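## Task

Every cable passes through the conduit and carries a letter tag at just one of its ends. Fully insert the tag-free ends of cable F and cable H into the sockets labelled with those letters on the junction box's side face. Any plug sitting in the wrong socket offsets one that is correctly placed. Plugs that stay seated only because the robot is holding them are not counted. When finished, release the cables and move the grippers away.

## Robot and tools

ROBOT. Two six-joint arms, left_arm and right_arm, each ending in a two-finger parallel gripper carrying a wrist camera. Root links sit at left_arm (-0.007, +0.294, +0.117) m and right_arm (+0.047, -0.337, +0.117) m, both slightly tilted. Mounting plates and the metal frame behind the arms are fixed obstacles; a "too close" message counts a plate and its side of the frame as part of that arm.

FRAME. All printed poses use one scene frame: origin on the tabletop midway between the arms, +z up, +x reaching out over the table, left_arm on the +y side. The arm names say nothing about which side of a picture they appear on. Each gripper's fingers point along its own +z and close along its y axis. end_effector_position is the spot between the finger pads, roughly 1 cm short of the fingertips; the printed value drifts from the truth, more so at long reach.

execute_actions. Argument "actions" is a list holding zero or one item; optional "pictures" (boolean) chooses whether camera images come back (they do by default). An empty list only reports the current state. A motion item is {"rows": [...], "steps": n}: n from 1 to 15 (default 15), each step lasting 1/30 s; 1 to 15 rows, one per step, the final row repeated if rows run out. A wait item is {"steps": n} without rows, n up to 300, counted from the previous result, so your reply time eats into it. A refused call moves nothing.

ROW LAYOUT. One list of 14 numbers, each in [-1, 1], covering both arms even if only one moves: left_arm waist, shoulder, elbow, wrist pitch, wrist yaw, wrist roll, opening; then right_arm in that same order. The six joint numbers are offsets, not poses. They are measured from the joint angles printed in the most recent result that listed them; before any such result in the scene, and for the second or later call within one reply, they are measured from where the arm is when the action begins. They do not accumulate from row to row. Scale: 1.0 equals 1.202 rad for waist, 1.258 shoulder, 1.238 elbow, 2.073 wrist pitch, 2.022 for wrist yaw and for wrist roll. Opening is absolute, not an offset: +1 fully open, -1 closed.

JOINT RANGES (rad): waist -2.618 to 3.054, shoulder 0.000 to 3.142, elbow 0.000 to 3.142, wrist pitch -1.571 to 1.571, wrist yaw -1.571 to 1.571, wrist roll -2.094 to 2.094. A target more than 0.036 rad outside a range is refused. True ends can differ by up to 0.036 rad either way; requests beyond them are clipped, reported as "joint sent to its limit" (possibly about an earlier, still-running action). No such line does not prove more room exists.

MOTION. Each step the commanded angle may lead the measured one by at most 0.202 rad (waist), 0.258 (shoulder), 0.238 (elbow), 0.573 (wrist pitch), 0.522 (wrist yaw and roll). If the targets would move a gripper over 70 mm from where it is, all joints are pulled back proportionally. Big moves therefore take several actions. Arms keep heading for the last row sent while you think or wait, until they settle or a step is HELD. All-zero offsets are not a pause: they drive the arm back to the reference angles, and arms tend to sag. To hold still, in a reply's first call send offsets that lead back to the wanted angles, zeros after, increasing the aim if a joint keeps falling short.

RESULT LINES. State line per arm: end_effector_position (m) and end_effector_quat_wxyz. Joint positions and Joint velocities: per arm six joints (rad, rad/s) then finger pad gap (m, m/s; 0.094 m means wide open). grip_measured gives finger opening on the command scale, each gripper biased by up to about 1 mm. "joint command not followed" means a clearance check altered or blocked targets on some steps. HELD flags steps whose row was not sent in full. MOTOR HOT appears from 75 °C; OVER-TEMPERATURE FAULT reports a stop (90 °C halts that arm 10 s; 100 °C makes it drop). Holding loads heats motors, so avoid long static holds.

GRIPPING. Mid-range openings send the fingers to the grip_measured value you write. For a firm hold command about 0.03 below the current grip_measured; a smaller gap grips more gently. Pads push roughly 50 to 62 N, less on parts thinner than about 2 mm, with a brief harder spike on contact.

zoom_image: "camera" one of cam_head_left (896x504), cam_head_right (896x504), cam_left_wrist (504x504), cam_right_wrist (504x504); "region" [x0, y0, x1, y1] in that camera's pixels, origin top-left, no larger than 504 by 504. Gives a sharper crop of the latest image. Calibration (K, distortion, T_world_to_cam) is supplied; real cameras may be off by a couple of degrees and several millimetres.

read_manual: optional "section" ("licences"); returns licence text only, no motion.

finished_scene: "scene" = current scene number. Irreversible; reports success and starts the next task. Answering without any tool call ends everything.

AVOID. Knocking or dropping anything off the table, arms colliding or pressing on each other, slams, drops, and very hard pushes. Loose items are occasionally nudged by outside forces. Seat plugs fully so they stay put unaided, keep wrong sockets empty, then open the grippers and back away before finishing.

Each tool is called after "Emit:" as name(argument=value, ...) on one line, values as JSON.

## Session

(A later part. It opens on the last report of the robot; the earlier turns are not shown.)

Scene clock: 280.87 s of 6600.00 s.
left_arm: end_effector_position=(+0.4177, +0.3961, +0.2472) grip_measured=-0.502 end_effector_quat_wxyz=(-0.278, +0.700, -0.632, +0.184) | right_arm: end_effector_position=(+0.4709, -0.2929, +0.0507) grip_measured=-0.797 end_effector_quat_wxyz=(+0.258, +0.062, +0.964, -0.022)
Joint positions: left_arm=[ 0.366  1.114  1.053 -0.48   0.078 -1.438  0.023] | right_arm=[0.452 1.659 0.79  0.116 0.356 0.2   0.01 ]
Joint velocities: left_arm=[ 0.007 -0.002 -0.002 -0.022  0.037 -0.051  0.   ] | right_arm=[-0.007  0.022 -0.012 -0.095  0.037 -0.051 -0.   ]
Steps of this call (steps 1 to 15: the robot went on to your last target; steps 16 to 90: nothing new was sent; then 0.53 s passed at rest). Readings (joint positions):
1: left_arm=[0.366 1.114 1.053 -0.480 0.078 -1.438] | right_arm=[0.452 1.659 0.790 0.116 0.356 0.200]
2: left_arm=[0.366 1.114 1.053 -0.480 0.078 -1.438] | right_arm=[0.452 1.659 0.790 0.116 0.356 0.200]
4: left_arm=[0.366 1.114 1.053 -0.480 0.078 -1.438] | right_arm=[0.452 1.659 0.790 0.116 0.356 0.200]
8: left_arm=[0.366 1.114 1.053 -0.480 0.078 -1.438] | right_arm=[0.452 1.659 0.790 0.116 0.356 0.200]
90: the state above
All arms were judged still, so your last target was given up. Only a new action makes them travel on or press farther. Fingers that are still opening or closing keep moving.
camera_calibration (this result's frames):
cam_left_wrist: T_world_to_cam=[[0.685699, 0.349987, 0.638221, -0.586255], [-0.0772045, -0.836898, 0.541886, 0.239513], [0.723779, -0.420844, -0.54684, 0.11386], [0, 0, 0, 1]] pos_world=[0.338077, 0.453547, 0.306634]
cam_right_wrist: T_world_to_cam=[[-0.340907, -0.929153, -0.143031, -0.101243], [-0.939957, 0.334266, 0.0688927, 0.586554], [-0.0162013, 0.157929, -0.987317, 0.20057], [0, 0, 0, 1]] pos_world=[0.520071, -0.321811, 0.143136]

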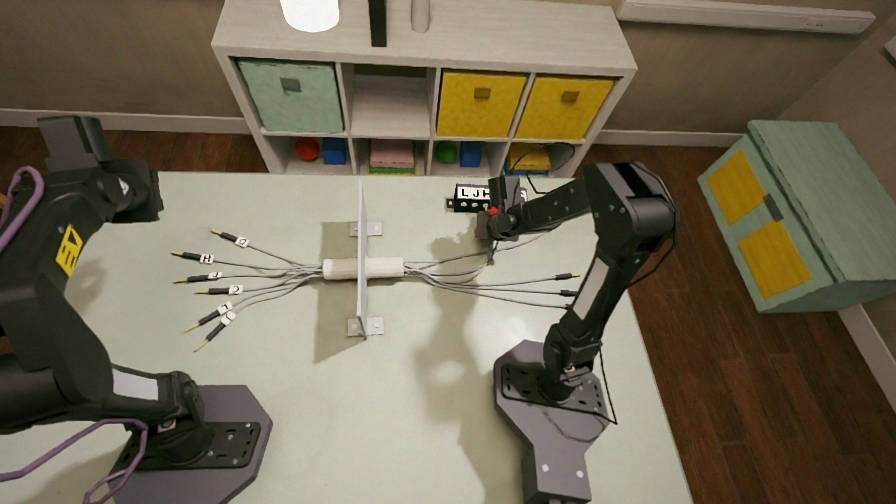

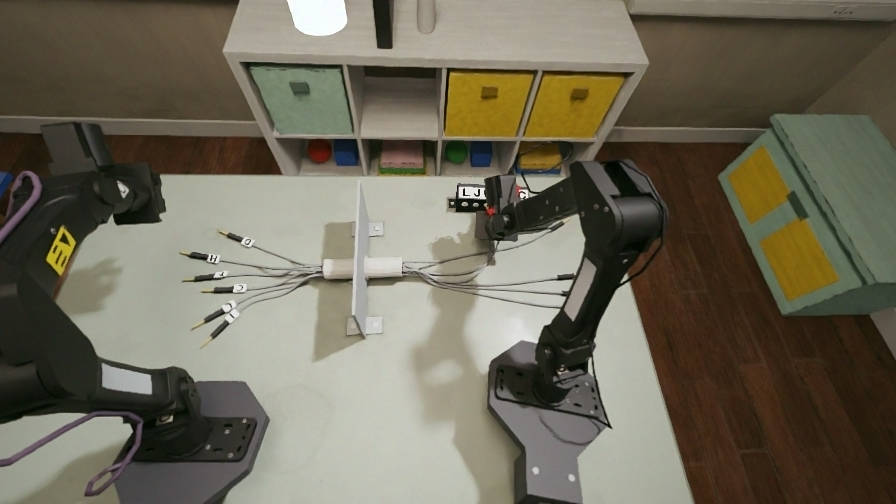

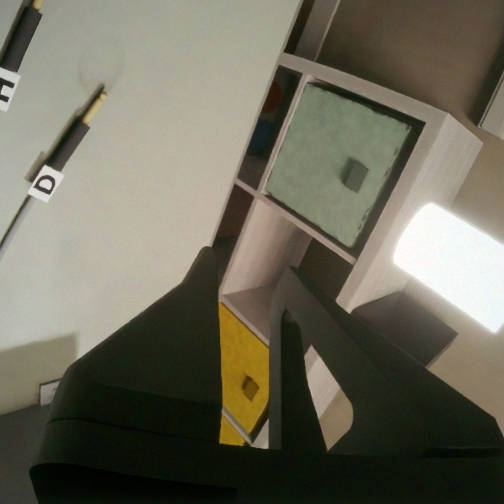

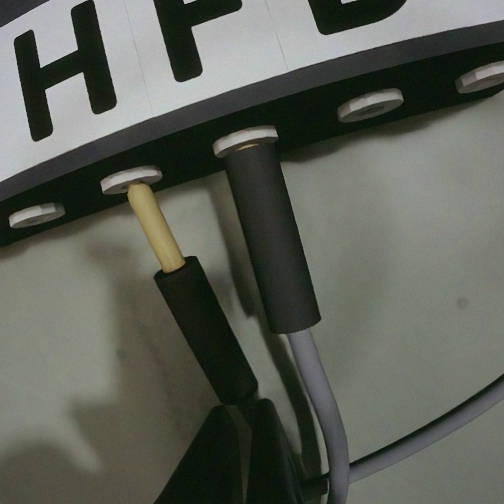

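Emit:
execute_actions(actions=[{"rows":[[0,0,0,0,0,0,-0.5,0.04,-0.035,0,0.01,0,0,-0.8]],"steps":15}])

Emit:
execute_actions(actions=[{"steps":8}])

Scene clock: 282.30 s of 6600.00 s.
left_arm: end_effector_position=(+0.4177, +0.3961, +0.2472) grip_measured=-0.502 end_effector_quat_wxyz=(-0.278, +0.700, -0.632, +0.184) | right_arm: end_effector_position=(+0.4703, -0.2778, +0.0537) grip_measured=-0.797 end_effector_quat_wxyz=(+0.262, +0.048, +0.964, -0.011)
Joint positions: left_arm=[ 0.366  1.114  1.053 -0.48   0.078 -1.438  0.023] | right_arm=[0.488 1.659 0.79  0.12  0.355 0.2   0.01 ]
Joint velocities: left_arm=[-0.017 -0.012  0.007  0.007  0.007 -0.022 -0.   ] | right_arm=[-0.007 -0.002  0.007  0.022 -0.022 -0.066  0.   ]
Steps of this call (steps 1 to 28: nothing new was sent; steps 29 to 43: all 15 steps of this action). Readings (joint positions):
29: left_arm=[0.366 1.114 1.053 -0.480 0.078 -1.438] | right_arm=[0.455 1.659 0.790 0.116 0.357 0.200]
30: left_arm=[0.366 1.114 1.053 -0.480 0.078 -1.438] | right_arm=[0.461 1.659 0.790 0.117 0.357 0.200]
32: left_arm=[0.366 1.114 1.053 -0.480 0.078 -1.438] | right_arm=[0.477 1.659 0.790 0.118 0.357 0.200]
36: left_arm=[0.366 1.114 1.053 -0.480 0.078 -1.438] | right_arm=[0.488 1.659 0.790 0.120 0.355 0.200]
43: the state above
camera_calibration (this result's frames):
cam_left_wrist: T_world_to_cam=[[0.685699, 0.349987, 0.638221, -0.586255], [-0.0772045, -0.836898, 0.541886, 0.239513], [0.723779, -0.420844, -0.54684, 0.11386], [0, 0, 0, 1]] pos_world=[0.338077, 0.453547, 0.306634]
cam_right_wrist: T_world_to_cam=[[-0.309067, -0.937818, -0.158036, -0.103609], [-0.950946, 0.302395, 0.0652667, 0.577283], [-0.0134189, 0.170456, -0.985274, 0.203126], [0, 0, 0, 1]] pos_world=[0.519669, -0.306358, 0.146084]

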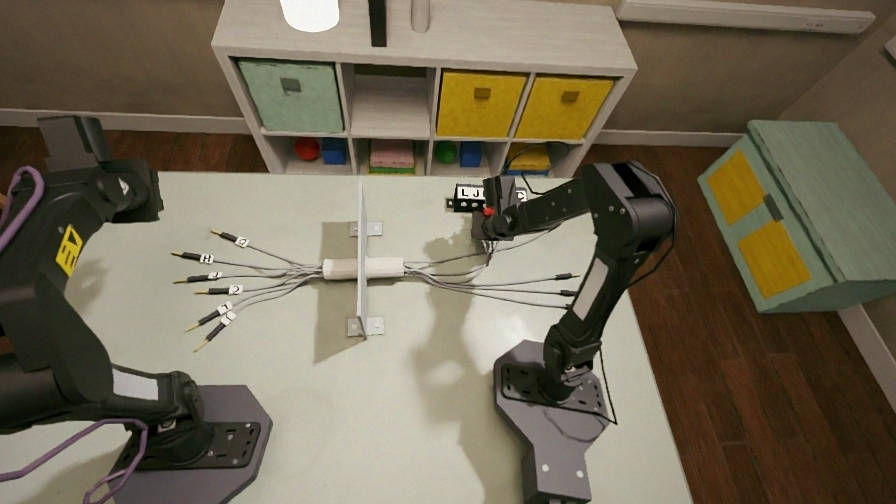

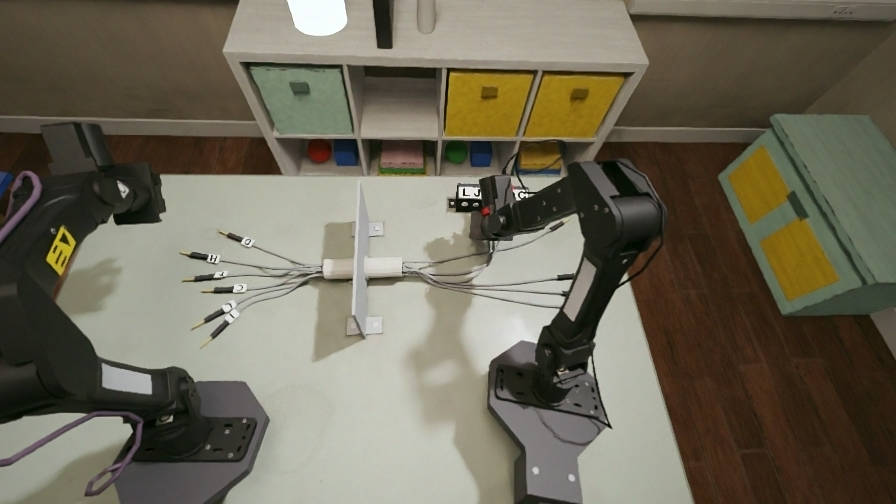

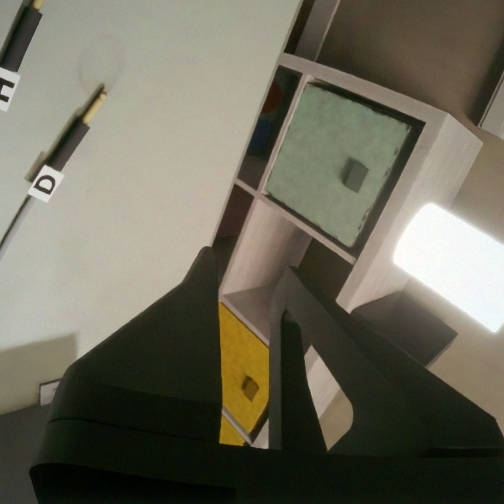

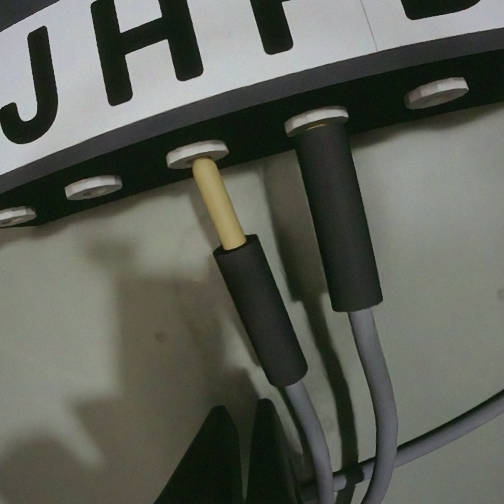

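Scene clock: 282.57 s of 6600.00 s.
left_arm: end_effector_position=(+0.4177, +0.3961, +0.2472) grip_measured=-0.502 end_effector_quat_wxyz=(-0.278, +0.700, -0.632, +0.184) | right_arm: end_effector_position=(+0.4703, -0.2778, +0.0537) grip_measured=-0.797 end_effector_quat_wxyz=(+0.262, +0.048, +0.964, -0.011)
Joint positions: left_arm=[ 0.366  1.114  1.053 -0.48   0.078 -1.438  0.023] | right_arm=[0.488 1.659 0.79  0.12  0.355 0.2   0.01 ]
Joint velocities: left_arm=[ 0.002 -0.002 -0.027  0.037 -0.051  0.037  0.   ] | right_arm=[ 0.017 -0.022 -0.017 -0.051  0.022  0.051  0.001]
Steps of this call (steps 1 to 8: the robot went on to your last target). Readings (joint positions):
1: left_arm=[0.366 1.114 1.053 -0.480 0.078 -1.438] | right_arm=[0.488 1.659 0.790 0.120 0.355 0.200]
2: left_arm=[0.366 1.114 1.053 -0.480 0.078 -1.438] | right_arm=[0.488 1.659 0.790 0.120 0.355 0.200]
4: left_arm=[0.366 1.114 1.053 -0.480 0.078 -1.438] | right_arm=[0.488 1.659 0.790 0.120 0.355 0.200]
8: the state above
camera_calibration (this result's frames):
cam_left_wrist: T_world_to_cam=[[0.685699, 0.349987, 0.638221, -0.586255], [-0.0772045, -0.836898, 0.541886, 0.239513], [0.723779, -0.420844, -0.54684, 0.11386], [0, 0, 0, 1]] pos_world=[0.338077, 0.453547, 0.306634]
cam_right_wrist: T_world_to_cam=[[-0.309067, -0.937818, -0.158036, -0.103609], [-0.950946, 0.302395, 0.0652667, 0.577283], [-0.0134189, 0.170456, -0.985274, 0.203126], [0, 0, 0, 1]] pos_world=[0.519669, -0.306358, 0.146084]

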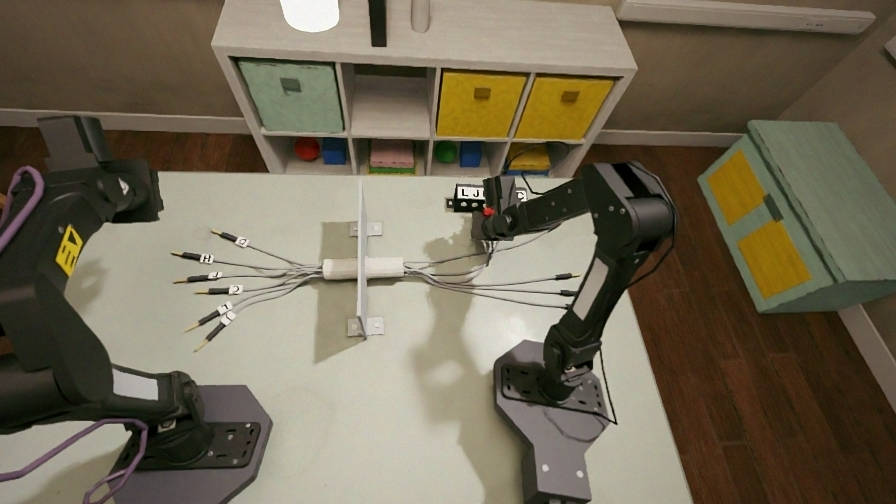

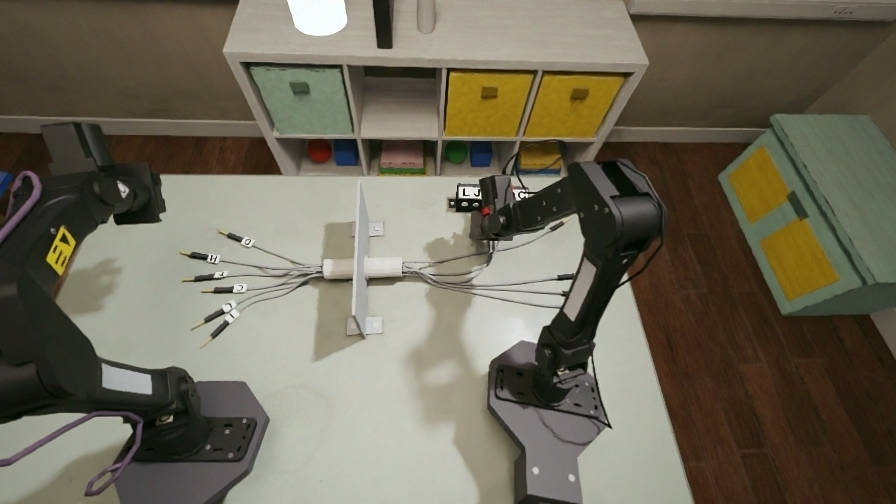

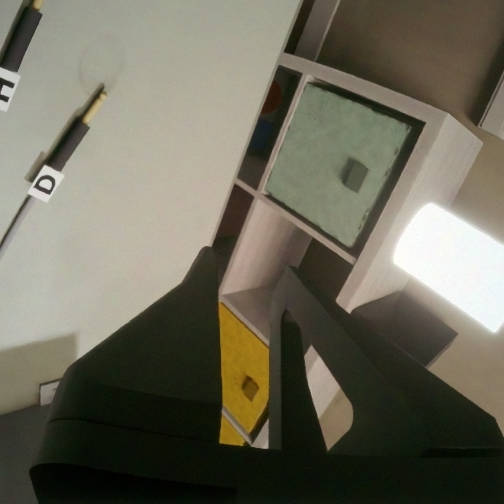

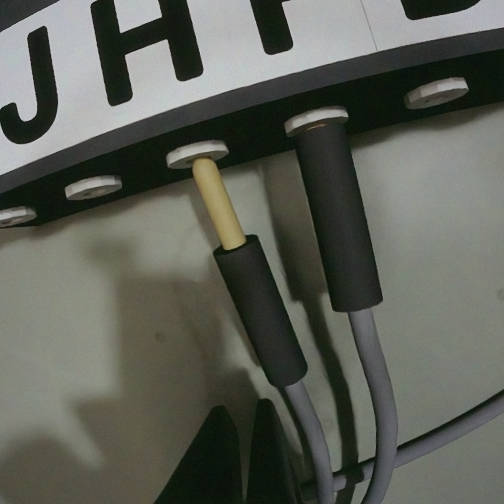

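Emit:
execute_actions(actions=[{"rows":[[0,0,0,0,0,0,-0.5,0,-0.06,0,0.01,0,0,-0.8],[0,0,0,0,0,0,-0.5,0,-0.06,0,0.01,0,0,-0.8],[0,0,0,0,0,0,-0.5,0,-0.06,0,0.01,0,0,-0.8],[0,0,0,0,0,0,-0.5,0,-0.06,0,0.01,0,0,-0.8],[0,0,0,0,0,0,-0.5,0,-0.06,0,0.01,0,0,-0.8],[0,0,0,0,0,0,-0.5,0,-0.06,0,0.01,0,0,-0.8],[0,0,0,0,0,0,-0.5,-0.036,-0.06,0,0.01,0,0,-0.5]],"steps":15}], pictures=false)

Emit:
execute_actions(actions=[{"steps":8}])

Scene clock: 284.47 s of 6600.00 s.
left_arm: end_effector_position=(+0.4177, +0.3961, +0.2472) grip_measured=-0.502 end_effector_quat_wxyz=(-0.278, +0.700, -0.632, +0.184) | right_arm: end_effector_position=(+0.4825, -0.2954, +0.0708) grip_measured=-0.503 end_effector_quat_wxyz=(+0.288, +0.072, +0.955, -0.014)
Joint positions: left_arm=[ 0.366  1.114  1.053 -0.48   0.078 -1.438  0.023] | right_arm=[0.449 1.609 0.79  0.132 0.353 0.2   0.023]
Joint velocities: left_arm=[-0.002  0.007  0.022 -0.007 -0.051 -0.007  0.001] | right_arm=[ 0.022 -0.017 -0.002 -0.022 -0.037 -0.022  0.001]
Steps of this call (steps 1 to 15: the robot went on to your last target; steps 16 to 42: nothing new was sent; steps 43 to 57: all 15 steps of this action). Readings (joint positions):
43: left_arm=[0.366 1.114 1.053 -0.480 0.078 -1.438] | right_arm=[0.488 1.655 0.790 0.120 0.355 0.200]
44: left_arm=[0.366 1.114 1.053 -0.480 0.078 -1.438] | right_arm=[0.488 1.648 0.790 0.119 0.355 0.200]
46: left_arm=[0.366 1.114 1.053 -0.480 0.078 -1.438] | right_arm=[0.488 1.628 0.790 0.122 0.355 0.200]
50: left_arm=[0.366 1.114 1.053 -0.480 0.078 -1.438] | right_arm=[0.478 1.609 0.790 0.132 0.353 0.200]
57: the state above

Scene clock: 284.73 s of 6600.00 s.
left_arm: end_effector_position=(+0.4177, +0.3961, +0.2472) grip_measured=-0.502 end_effector_quat_wxyz=(-0.278, +0.700, -0.632, +0.184) | right_arm: end_effector_position=(+0.4825, -0.2954, +0.0708) grip_measured=-0.503 end_effector_quat_wxyz=(+0.288, +0.072, +0.955, -0.014)
Joint positions: left_arm=[ 0.366  1.114  1.053 -0.48   0.078 -1.438  0.023] | right_arm=[0.449 1.609 0.79  0.132 0.353 0.2   0.023]
Joint velocities: left_arm=[ 0.002  0.012  0.002 -0.022  0.037 -0.007 -0.   ] | right_arm=[-0.007 -0.002 -0.012 -0.007  0.007  0.037  0.001]
Steps of this call (steps 1 to 8: the robot went on to your last target). Readings (joint positions):
1: left_arm=[0.366 1.114 1.053 -0.480 0.078 -1.438] | right_arm=[0.449 1.609 0.790 0.132 0.353 0.200]
2: left_arm=[0.366 1.114 1.053 -0.480 0.078 -1.438] | right_arm=[0.449 1.609 0.790 0.132 0.353 0.200]
4: left_arm=[0.366 1.114 1.053 -0.480 0.078 -1.438] | right_arm=[0.449 1.609 0.790 0.132 0.353 0.200]
8: the state above
camera_calibration (this result's frames):
cam_left_wrist: T_world_to_cam=[[0.685699, 0.349987, 0.638221, -0.586255], [-0.0772045, -0.836898, 0.541886, 0.239513], [0.723779, -0.420844, -0.54684, 0.11386], [0, 0, 0, 1]] pos_world=[0.338077, 0.453547, 0.306634]
cam_right_wrist: T_world_to_cam=[[-0.344336, -0.921623, -0.179009, -0.0903516], [-0.937629, 0.347287, 0.0156005, 0.603399], [0.0477896, 0.173216, -0.983724, 0.194314], [0, 0, 0, 1]] pos_world=[0.525367, -0.326481, 0.165564]

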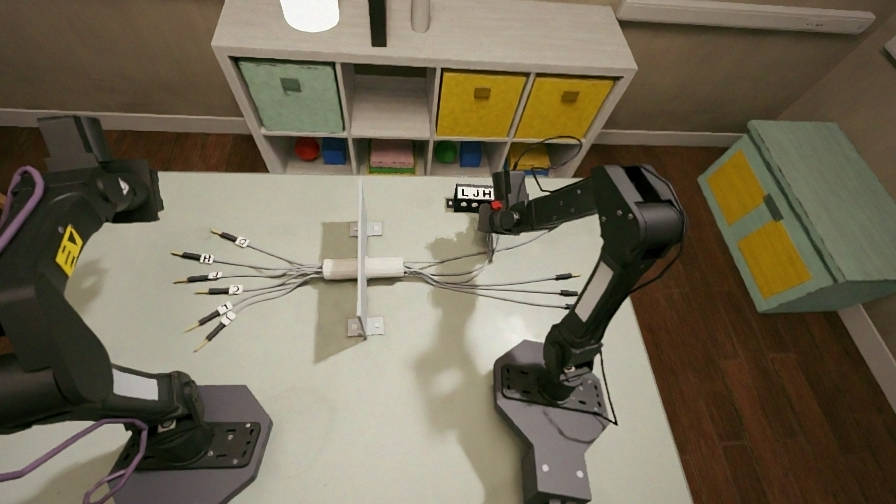

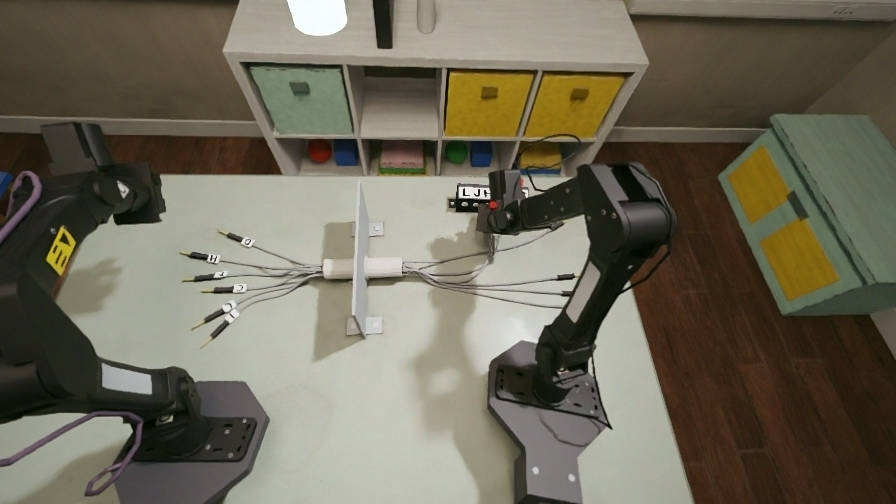

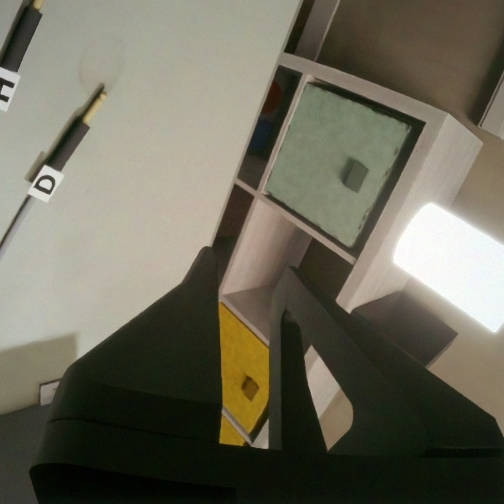

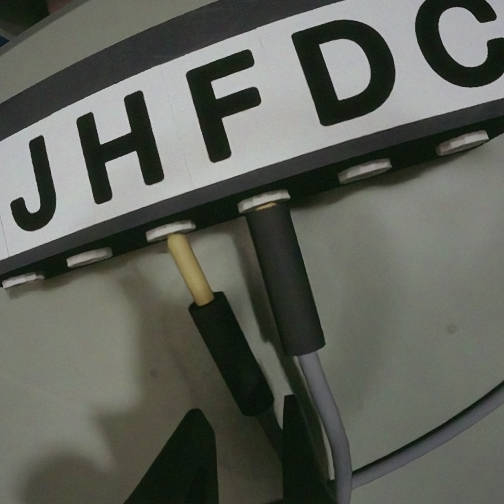

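Emit:
execute_actions(actions=[{"rows":[[0,0,0,0,0,0,-0.5,0,0.02,0.048,0.015,0,0,-0.5],[0,0,0,0,0,0,-0.5,0,0.03,0.048,0.018,0,0,-0.5],[0,0,0,0,0,0,-0.5,0,0.04,0.048,0.021,0,0,-0.5],[0,0,0,0,0,0,-0.5,0,0.05,0.048,0.024,0,0,-0.5],[0,0,0,0,0,0,-0.5,0,0.06,0.048,0.026,0,0,-0.5]],"steps":15}], pictures=false)

Emit:
execute_actions(actions=[{"steps":8}])

Scene clock: 286.80 s of 6600.00 s.
left_arm: end_effector_position=(+0.4177, +0.3961, +0.2472) grip_measured=-0.502 end_effector_quat_wxyz=(-0.278, +0.700, -0.632, +0.184) | right_arm: end_effector_position=(+0.4921, -0.2908, +0.0587) grip_measured=-0.503 end_effector_quat_wxyz=(+0.288, +0.072, +0.955, -0.014)
Joint positions: left_arm=[ 0.366  1.114  1.053 -0.48   0.078 -1.438  0.023] | right_arm=[0.449 1.679 0.825 0.169 0.353 0.2   0.023]
Joint velocities: left_arm=[-0.012 -0.007 -0.002  0.037 -0.022 -0.007 -0.001] | right_arm=[ 0.002  0.027 -0.002 -0.037 -0.007 -0.022  0.   ]
Steps of this call (steps 1 to 15: the robot went on to your last target; steps 16 to 47: nothing new was sent; steps 48 to 62: all 15 steps of this action). Readings (joint positions):
48: left_arm=[0.366 1.114 1.053 -0.480 0.078 -1.438] | right_arm=[0.449 1.611 0.794 0.132 0.353 0.200]
49: left_arm=[0.366 1.114 1.053 -0.480 0.078 -1.438] | right_arm=[0.449 1.617 0.801 0.134 0.353 0.200]
51: left_arm=[0.366 1.114 1.053 -0.480 0.078 -1.438] | right_arm=[0.449 1.635 0.817 0.148 0.353 0.200]
55: left_arm=[0.366 1.114 1.053 -0.480 0.078 -1.438] | right_arm=[0.449 1.671 0.825 0.167 0.353 0.200]
62: the state above

Scene clock: 287.07 s of 6600.00 s.
left_arm: end_effector_position=(+0.4177, +0.3961, +0.2472) grip_measured=-0.502 end_effector_quat_wxyz=(-0.278, +0.700, -0.632, +0.184) | right_arm: end_effector_position=(+0.4922, -0.2908, +0.0588) grip_measured=-0.503 end_effector_quat_wxyz=(+0.288, +0.072, +0.955, -0.014)
Joint positions: left_arm=[ 0.366  1.114  1.053 -0.48   0.078 -1.438  0.023] | right_arm=[0.449 1.679 0.825 0.17  0.353 0.2   0.023]
Joint velocities: left_arm=[-0.002 -0.002 -0.002  0.007 -0.022 -0.007 -0.   ] | right_arm=[ 0.012 -0.002  0.002 -0.022  0.022 -0.007 -0.001]
Steps of this call (steps 1 to 8: the robot went on to your last target). Readings (joint positions):
1: left_arm=[0.366 1.114 1.053 -0.480 0.078 -1.438] | right_arm=[0.449 1.679 0.825 0.169 0.353 0.200]
2: left_arm=[0.366 1.114 1.053 -0.480 0.078 -1.438] | right_arm=[0.449 1.679 0.825 0.169 0.353 0.200]
4: left_arm=[0.366 1.114 1.053 -0.480 0.078 -1.438] | right_arm=[0.449 1.679 0.825 0.169 0.353 0.200]
8: the state above
camera_calibration (this result's frames):
cam_left_wrist: T_world_to_cam=[[0.685699, 0.349987, 0.638221, -0.586255], [-0.0772045, -0.836898, 0.541886, 0.239513], [0.723779, -0.420844, -0.54684, 0.11386], [0, 0, 0, 1]] pos_world=[0.338077, 0.453547, 0.306634]
cam_right_wrist: T_world_to_cam=[[-0.344353, -0.921461, -0.179806, -0.0847733], [-0.937546, 0.347566, 0.0143417, 0.611256], [0.0492792, 0.173515, -0.983597, 0.180658], [0, 0, 0, 1]] pos_world=[0.534986, -0.321914, 0.153686]

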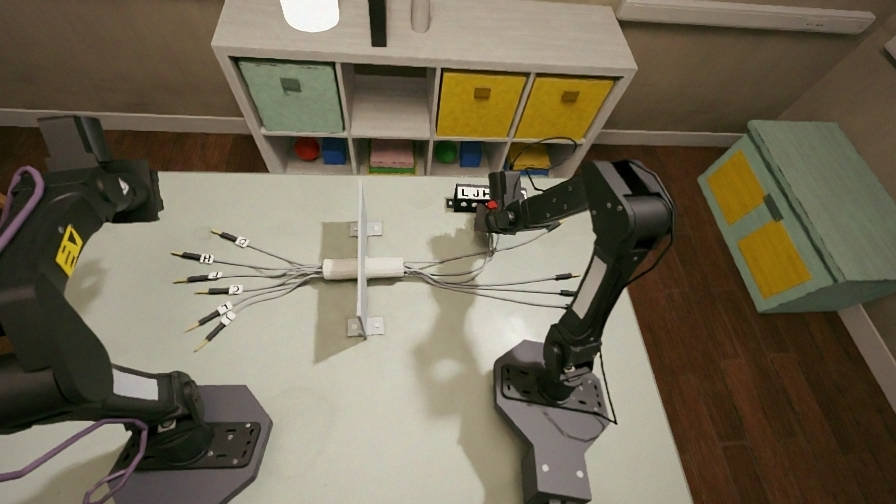

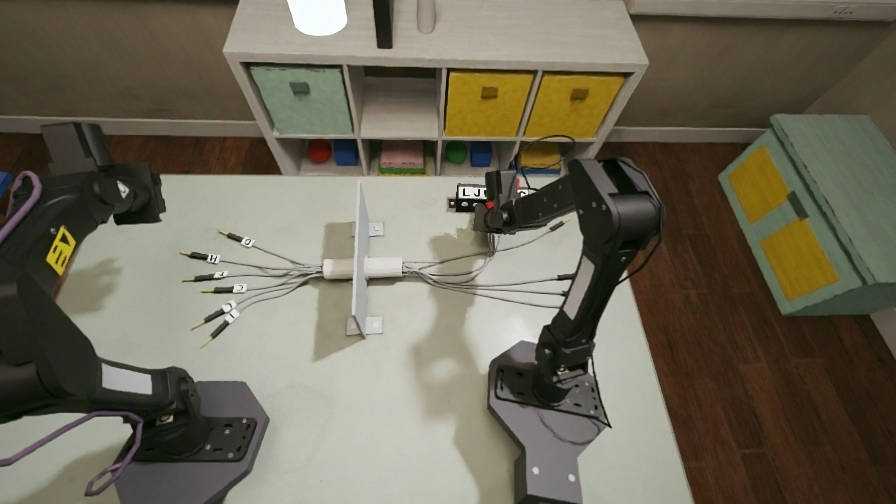

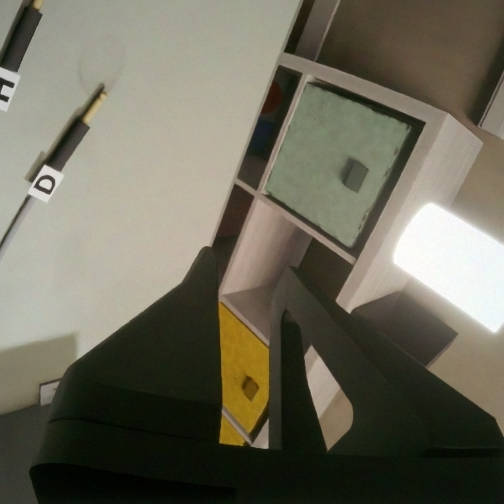

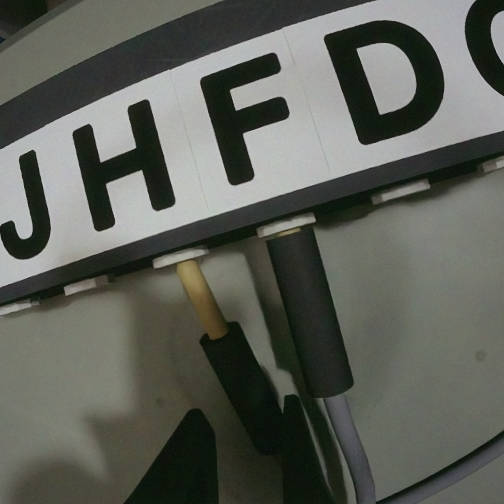

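Emit:
execute_actions(actions=[{"rows":[[0,0,0,0,0,0,-0.5,-0.008,0.02,0,0.015,0,0,-0.5],[0,0,0,0,0,0,-0.5,-0.008,0.03,0,0.02,0,0,-0.5],[0,0,0,0,0,0,-0.5,-0.008,0.04,0,0.026,0,0,-0.5]],"steps":12}], pictures=false)

Emit:
execute_actions(actions=[{"steps":8}])

Scene clock: 288.20 s of 6600.00 s.
left_arm: end_effector_position=(+0.4177, +0.3961, +0.2472) grip_measured=-0.502 end_effector_quat_wxyz=(-0.278, +0.700, -0.632, +0.184) | right_arm: end_effector_position=(+0.4907, -0.2884, +0.0455) grip_measured=-0.503 end_effector_quat_wxyz=(+0.282, +0.070, +0.957, -0.015)
Joint positions: left_arm=[ 0.366  1.114  1.053 -0.48   0.078 -1.438  0.023] | right_arm=[0.449 1.725 0.825 0.202 0.353 0.2   0.023]
Joint velocities: left_arm=[ 0.007  0.007  0.002  0.007  0.051  0.022 -0.   ] | right_arm=[-0.007 -0.022  0.012 -0.037  0.007  0.022  0.   ]
Steps of this call (steps 1 to 15: the robot went on to your last target; steps 16 to 22: nothing new was sent; steps 23 to 34: all 12 steps of this action). Readings (joint positions):
23: left_arm=[0.366 1.114 1.053 -0.480 0.078 -1.438] | right_arm=[0.449 1.681 0.825 0.171 0.353 0.200]
24: left_arm=[0.366 1.114 1.053 -0.480 0.078 -1.438] | right_arm=[0.449 1.684 0.825 0.177 0.353 0.200]
26: left_arm=[0.366 1.114 1.053 -0.480 0.078 -1.438] | right_arm=[0.449 1.700 0.825 0.193 0.353 0.200]
30: left_arm=[0.366 1.114 1.053 -0.480 0.078 -1.438] | right_arm=[0.449 1.724 0.825 0.197 0.353 0.200]
34: the state above

Scene clock: 288.47 s of 6600.00 s.
left_arm: end_effector_position=(+0.4177, +0.3961, +0.2472) grip_measured=-0.502 end_effector_quat_wxyz=(-0.278, +0.700, -0.632, +0.184) | right_arm: end_effector_position=(+0.4916, -0.2883, +0.0460) grip_measured=-0.503 end_effector_quat_wxyz=(+0.284, +0.071, +0.956, -0.015)
Joint positions: left_arm=[ 0.366  1.114  1.053 -0.48   0.078 -1.438  0.023] | right_arm=[0.449 1.725 0.825 0.206 0.353 0.2   0.023]
Joint velocities: left_arm=[-0.007 -0.027 -0.007 -0.081  0.022  0.051  0.001] | right_arm=[-0.002  0.017 -0.017  0.022  0.095  0.037 -0.001]
Steps of this call (steps 1 to 8: the robot went on to your last target). Readings (joint positions):
1: left_arm=[0.366 1.114 1.053 -0.480 0.078 -1.438] | right_arm=[0.449 1.725 0.825 0.203 0.353 0.200]
2: left_arm=[0.366 1.114 1.053 -0.480 0.078 -1.438] | right_arm=[0.449 1.725 0.825 0.204 0.353 0.200]
4: left_arm=[0.366 1.114 1.053 -0.480 0.078 -1.438] | right_arm=[0.449 1.725 0.825 0.205 0.353 0.200]
8: the state above
camera_calibration (this result's frames):
cam_left_wrist: T_world_to_cam=[[0.685699, 0.349987, 0.638221, -0.586255], [-0.0772045, -0.836898, 0.541886, 0.239513], [0.723779, -0.420844, -0.54684, 0.11386], [0, 0, 0, 1]] pos_world=[0.338077, 0.453547, 0.306634]
cam_right_wrist: T_world_to_cam=[[-0.344233, -0.922427, -0.17502, -0.0855468], [-0.938017, 0.345897, 0.0218973, 0.609352], [0.0403402, 0.171709, -0.984321, 0.171549], [0, 0, 0, 1]] pos_world=[0.535214, -0.31914, 0.140544]

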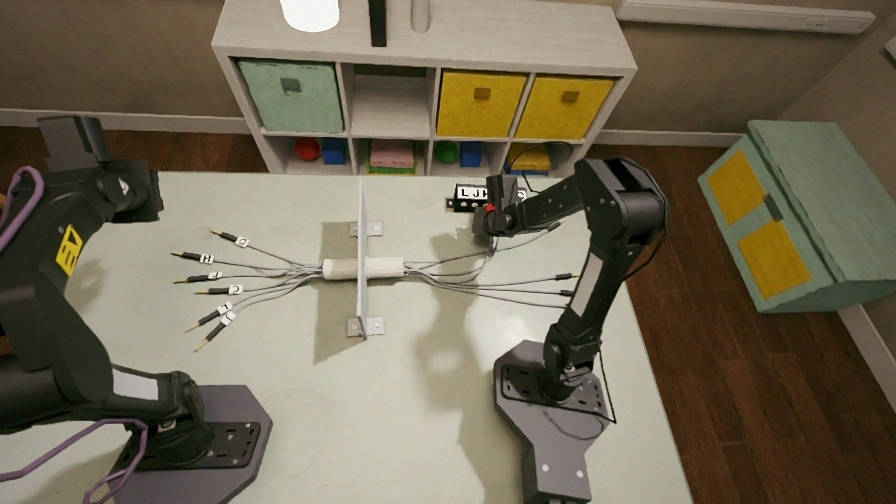

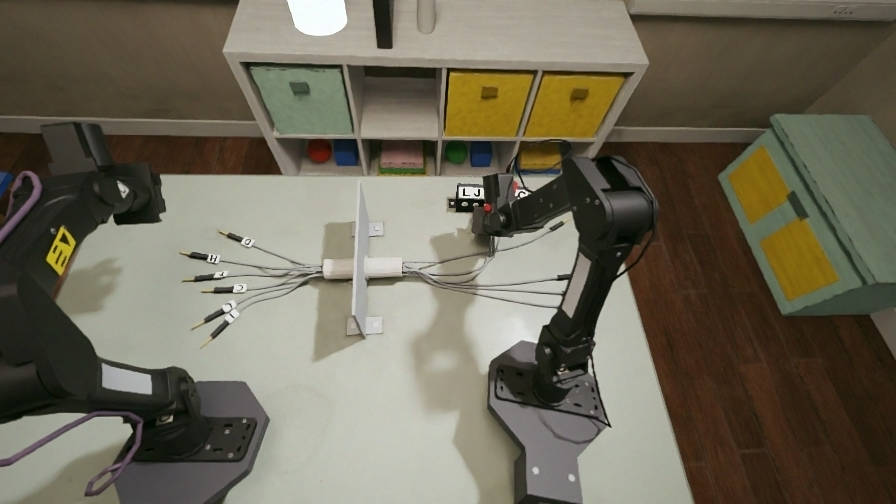

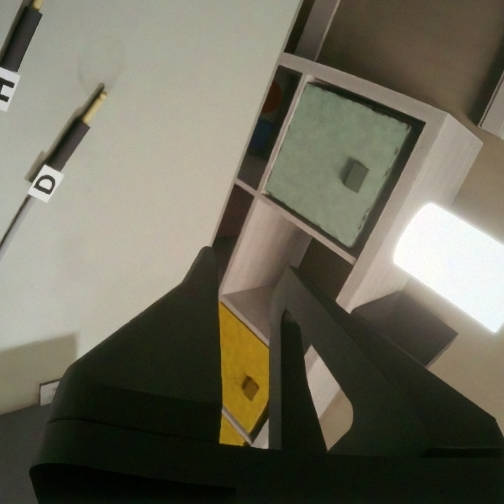

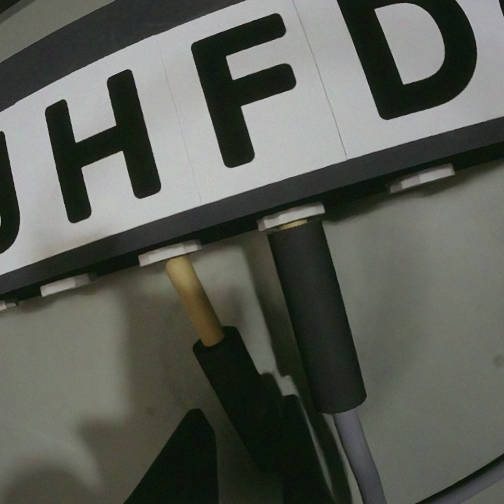

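Body between fingers. Grip it, then lift and shift +y.

Emit:
execute_actions(actions=[{"rows":[[0,0,0,0,0,0,-0.5,0,0,0,0.008,0,0,-0.6],[0,0,0,0,0,0,-0.5,0.005,0,0,0.008,0,0,-0.7],[0,0,0,0,0,0,-0.5,0.01,0,0,0.008,0,0,-0.78],[0,0,0,0,0,0,-0.5,0.015,0,0,0.008,0,0,-0.84]],"steps":15}], pictures=false)

Emit:
execute_actions(actions=[{"steps":8}])

Scene clock: 289.60 s of 6600.00 s.
left_arm: end_effector_position=(+0.4177, +0.3960, +0.2472) grip_measured=-0.502 end_effector_quat_wxyz=(-0.278, +0.700, -0.632, +0.184) | right_arm: end_effector_position=(+0.4917, -0.2858, +0.0463) grip_measured=-0.797 end_effector_quat_wxyz=(+0.285, +0.069, +0.956, -0.011)
Joint positions: left_arm=[ 0.366  1.114  1.053 -0.48   0.079 -1.438  0.023] | right_arm=[0.452 1.725 0.825 0.208 0.347 0.2   0.01 ]
Joint velocities: left_arm=[ 0.012  0.002  0.012  0.037  0.022 -0.022 -0.   ] | right_arm=[-0.007  0.002 -0.007 -0.022 -0.037 -0.037 -0.001]
Steps of this call (steps 1 to 15: the robot went on to your last target; steps 16 to 19: nothing new was sent; steps 20 to 34: all 15 steps of this action). Readings (joint positions):
20: left_arm=[0.366 1.114 1.053 -0.480 0.078 -1.438] | right_arm=[0.449 1.725 0.825 0.207 0.353 0.200]
21: left_arm=[0.366 1.114 1.053 -0.480 0.078 -1.438] | right_arm=[0.449 1.725 0.825 0.207 0.353 0.200]
23: left_arm=[0.366 1.114 1.053 -0.480 0.079 -1.438] | right_arm=[0.449 1.725 0.825 0.207 0.350 0.200]
27: left_arm=[0.366 1.114 1.053 -0.480 0.079 -1.438] | right_arm=[0.452 1.725 0.825 0.208 0.347 0.200]
34: the state above

Scene clock: 289.87 s of 6600.00 s.
left_arm: end_effector_position=(+0.4177, +0.3960, +0.2472) grip_measured=-0.502 end_effector_quat_wxyz=(-0.278, +0.700, -0.632, +0.184) | right_arm: end_effector_position=(+0.4917, -0.2858, +0.0463) grip_measured=-0.797 end_effector_quat_wxyz=(+0.285, +0.069, +0.956, -0.011)
Joint positions: left_arm=[ 0.366  1.114  1.053 -0.48   0.079 -1.438  0.023] | right_arm=[0.452 1.725 0.825 0.208 0.347 0.2   0.01 ]
Joint velocities: left_arm=[ 0.007  0.002  0.007 -0.007 -0.022 -0.007 -0.   ] | right_arm=[-0.002 -0.002  0.017 -0.007 -0.037  0.037 -0.   ]
Steps of this call (steps 1 to 8: the robot went on to your last target). Readings (joint positions):
1: left_arm=[0.366 1.114 1.053 -0.480 0.079 -1.438] | right_arm=[0.452 1.725 0.825 0.208 0.347 0.200]
2: left_arm=[0.366 1.114 1.053 -0.480 0.079 -1.438] | right_arm=[0.452 1.725 0.825 0.208 0.347 0.200]
4: left_arm=[0.366 1.114 1.053 -0.480 0.079 -1.438] | right_arm=[0.452 1.725 0.825 0.208 0.347 0.200]
8: the state above
camera_calibration (this result's frames):
cam_left_wrist: T_world_to_cam=[[0.68574, 0.350007, 0.638166, -0.586254], [-0.0774416, -0.836723, 0.542123, 0.23943], [0.723715, -0.421176, -0.54667, 0.113936], [0, 0, 0, 1]] pos_world=[0.338103, 0.453517, 0.306611]
cam_right_wrist: T_world_to_cam=[[-0.338442, -0.92336, -0.181284, -0.0859077], [-0.940105, 0.34013, 0.0226669, 0.607944], [0.0407306, 0.178098, -0.983169, 0.173023], [0, 0, 0, 1]] pos_world=[0.535409, -0.316918, 0.140757]

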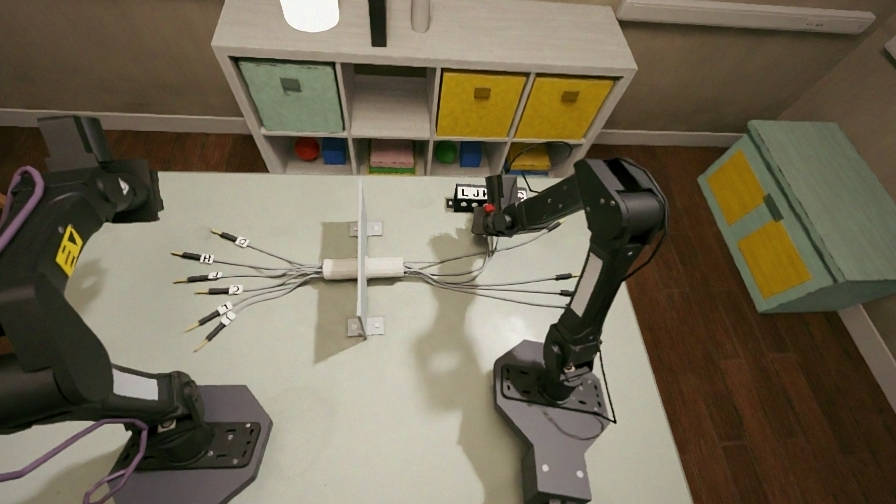

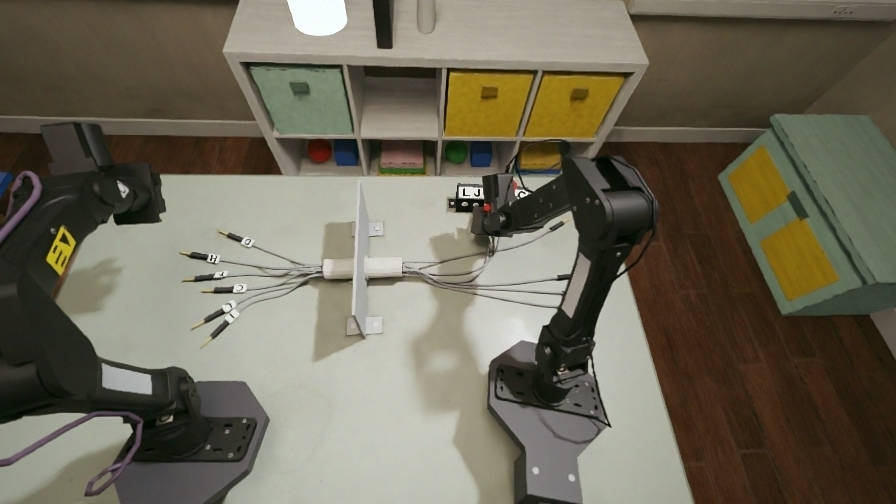

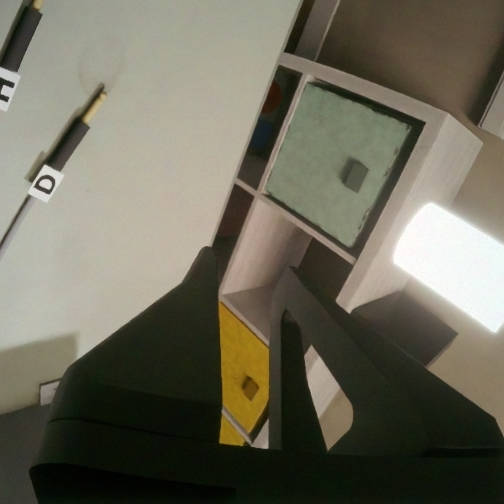

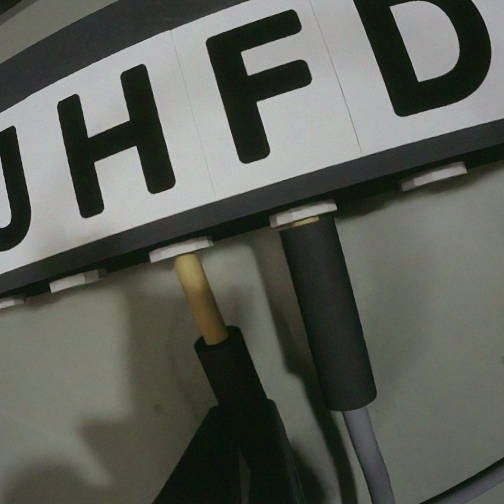

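Emit:
execute_actions(actions=[{"rows":[[0,0,0,0,0,0,-0.5,0.025,-0.045,0,0.008,0,0,-0.84]],"steps":15}], pictures=false)

Emit:
execute_actions(actions=[{"steps":8}])

Scene clock: 291.20 s of 6600.00 s.
left_arm: end_effector_position=(+0.4177, +0.3960, +0.2472) grip_measured=-0.502 end_effector_quat_wxyz=(-0.278, +0.700, -0.632, +0.184) | right_arm: end_effector_position=(+0.4926, -0.2835, +0.0527) grip_measured=-0.802 end_effector_quat_wxyz=(+0.289, +0.067, +0.955, -0.009)
Joint positions: left_arm=[ 0.366  1.114  1.053 -0.48   0.079 -1.438  0.023] | right_arm=[0.461 1.707 0.825 0.198 0.35  0.2   0.009]
Joint velocities: left_arm=[ 0.002 -0.017  0.017 -0.007 -0.007 -0.095 -0.001] | right_arm=[ 0.002  0.002  0.007  0.022 -0.066 -0.007 -0.001]
Steps of this call (steps 1 to 15: the robot went on to your last target; steps 16 to 25: nothing new was sent; steps 26 to 40: all 15 steps of this action). Readings (joint positions):
26: left_arm=[0.366 1.114 1.053 -0.480 0.079 -1.438] | right_arm=[0.453 1.723 0.825 0.208 0.347 0.200]
27: left_arm=[0.366 1.114 1.053 -0.480 0.079 -1.438] | right_arm=[0.455 1.720 0.825 0.207 0.347 0.200]
29: left_arm=[0.366 1.114 1.053 -0.480 0.079 -1.438] | right_arm=[0.459 1.711 0.825 0.201 0.349 0.200]
33: left_arm=[0.366 1.114 1.053 -0.480 0.079 -1.438] | right_arm=[0.461 1.707 0.825 0.198 0.350 0.200]
40: the state above

Scene clock: 291.47 s of 6600.00 s.
left_arm: end_effector_position=(+0.4177, +0.3960, +0.2472) grip_measured=-0.502 end_effector_quat_wxyz=(-0.278, +0.700, -0.632, +0.184) | right_arm: end_effector_position=(+0.4926, -0.2835, +0.0527) grip_measured=-0.802 end_effector_quat_wxyz=(+0.289, +0.067, +0.955, -0.009)
Joint positions: left_arm=[ 0.366  1.114  1.053 -0.48   0.079 -1.438  0.023] | right_arm=[0.461 1.707 0.825 0.198 0.35  0.2   0.009]
Joint velocities: left_arm=[ 0.002 -0.012 -0.002 -0.022  0.066 -0.037 -0.001] | right_arm=[ 0.007  0.007 -0.007 -0.051  0.051 -0.022 -0.001]
Steps of this call (steps 1 to 8: the robot went on to your last target). Readings (joint positions):
1: left_arm=[0.366 1.114 1.053 -0.480 0.079 -1.438] | right_arm=[0.461 1.707 0.825 0.198 0.350 0.200]
2: left_arm=[0.366 1.114 1.053 -0.480 0.079 -1.438] | right_arm=[0.461 1.707 0.825 0.198 0.350 0.200]
4: left_arm=[0.366 1.114 1.053 -0.480 0.079 -1.438] | right_arm=[0.461 1.707 0.825 0.198 0.350 0.200]
8: the state above
camera_calibration (this result's frames):
cam_left_wrist: T_world_to_cam=[[0.68574, 0.350007, 0.638166, -0.586254], [-0.0774416, -0.836723, 0.542123, 0.23943], [0.723715, -0.421176, -0.54667, 0.113936], [0, 0, 0, 1]] pos_world=[0.338103, 0.453517, 0.306611]
cam_right_wrist: T_world_to_cam=[[-0.332552, -0.924551, -0.186049, -0.0854045], [-0.941828, 0.335763, 0.0149254, 0.607884], [0.048669, 0.180189, -0.982427, 0.175478], [0, 0, 0, 1]] pos_world=[0.535581, -0.314685, 0.147432]

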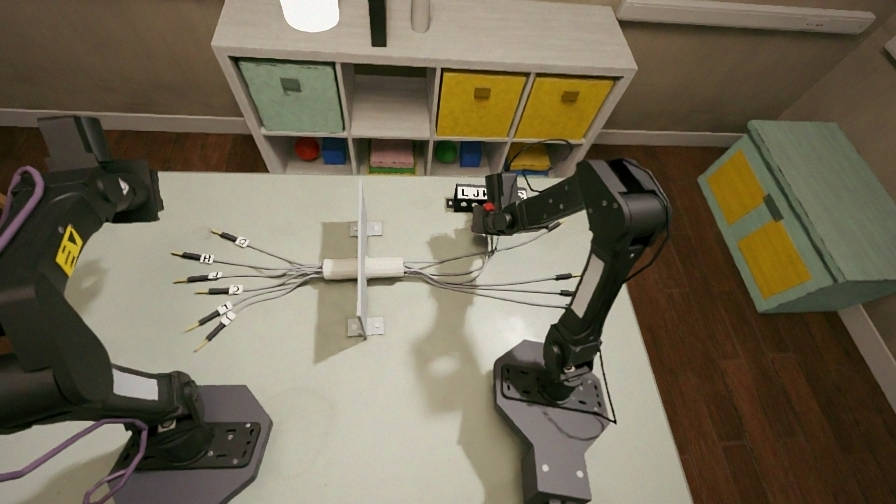

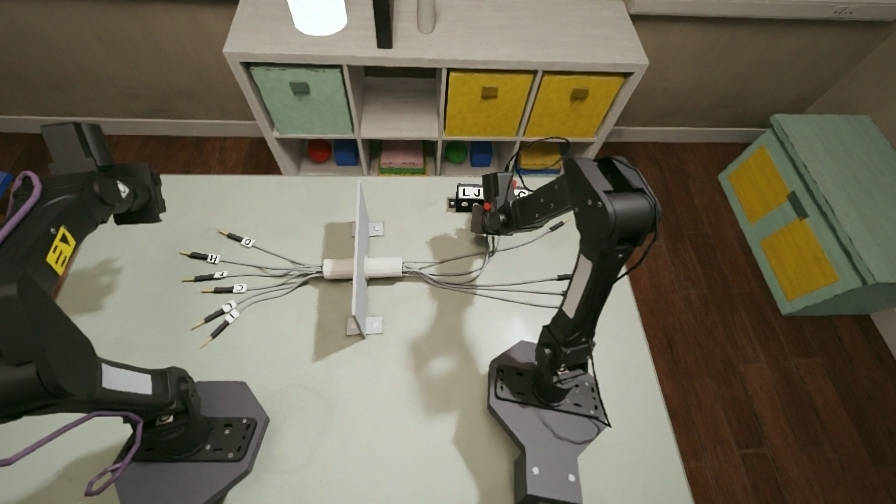

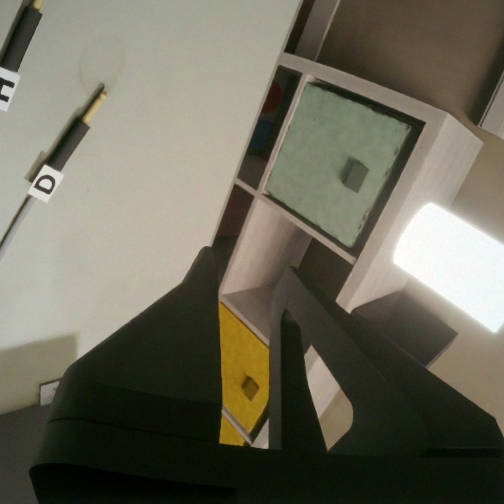

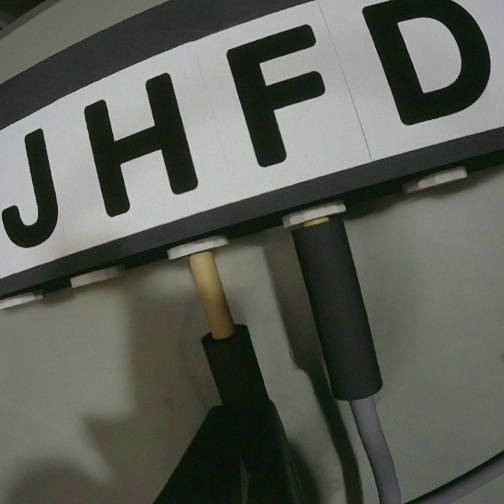

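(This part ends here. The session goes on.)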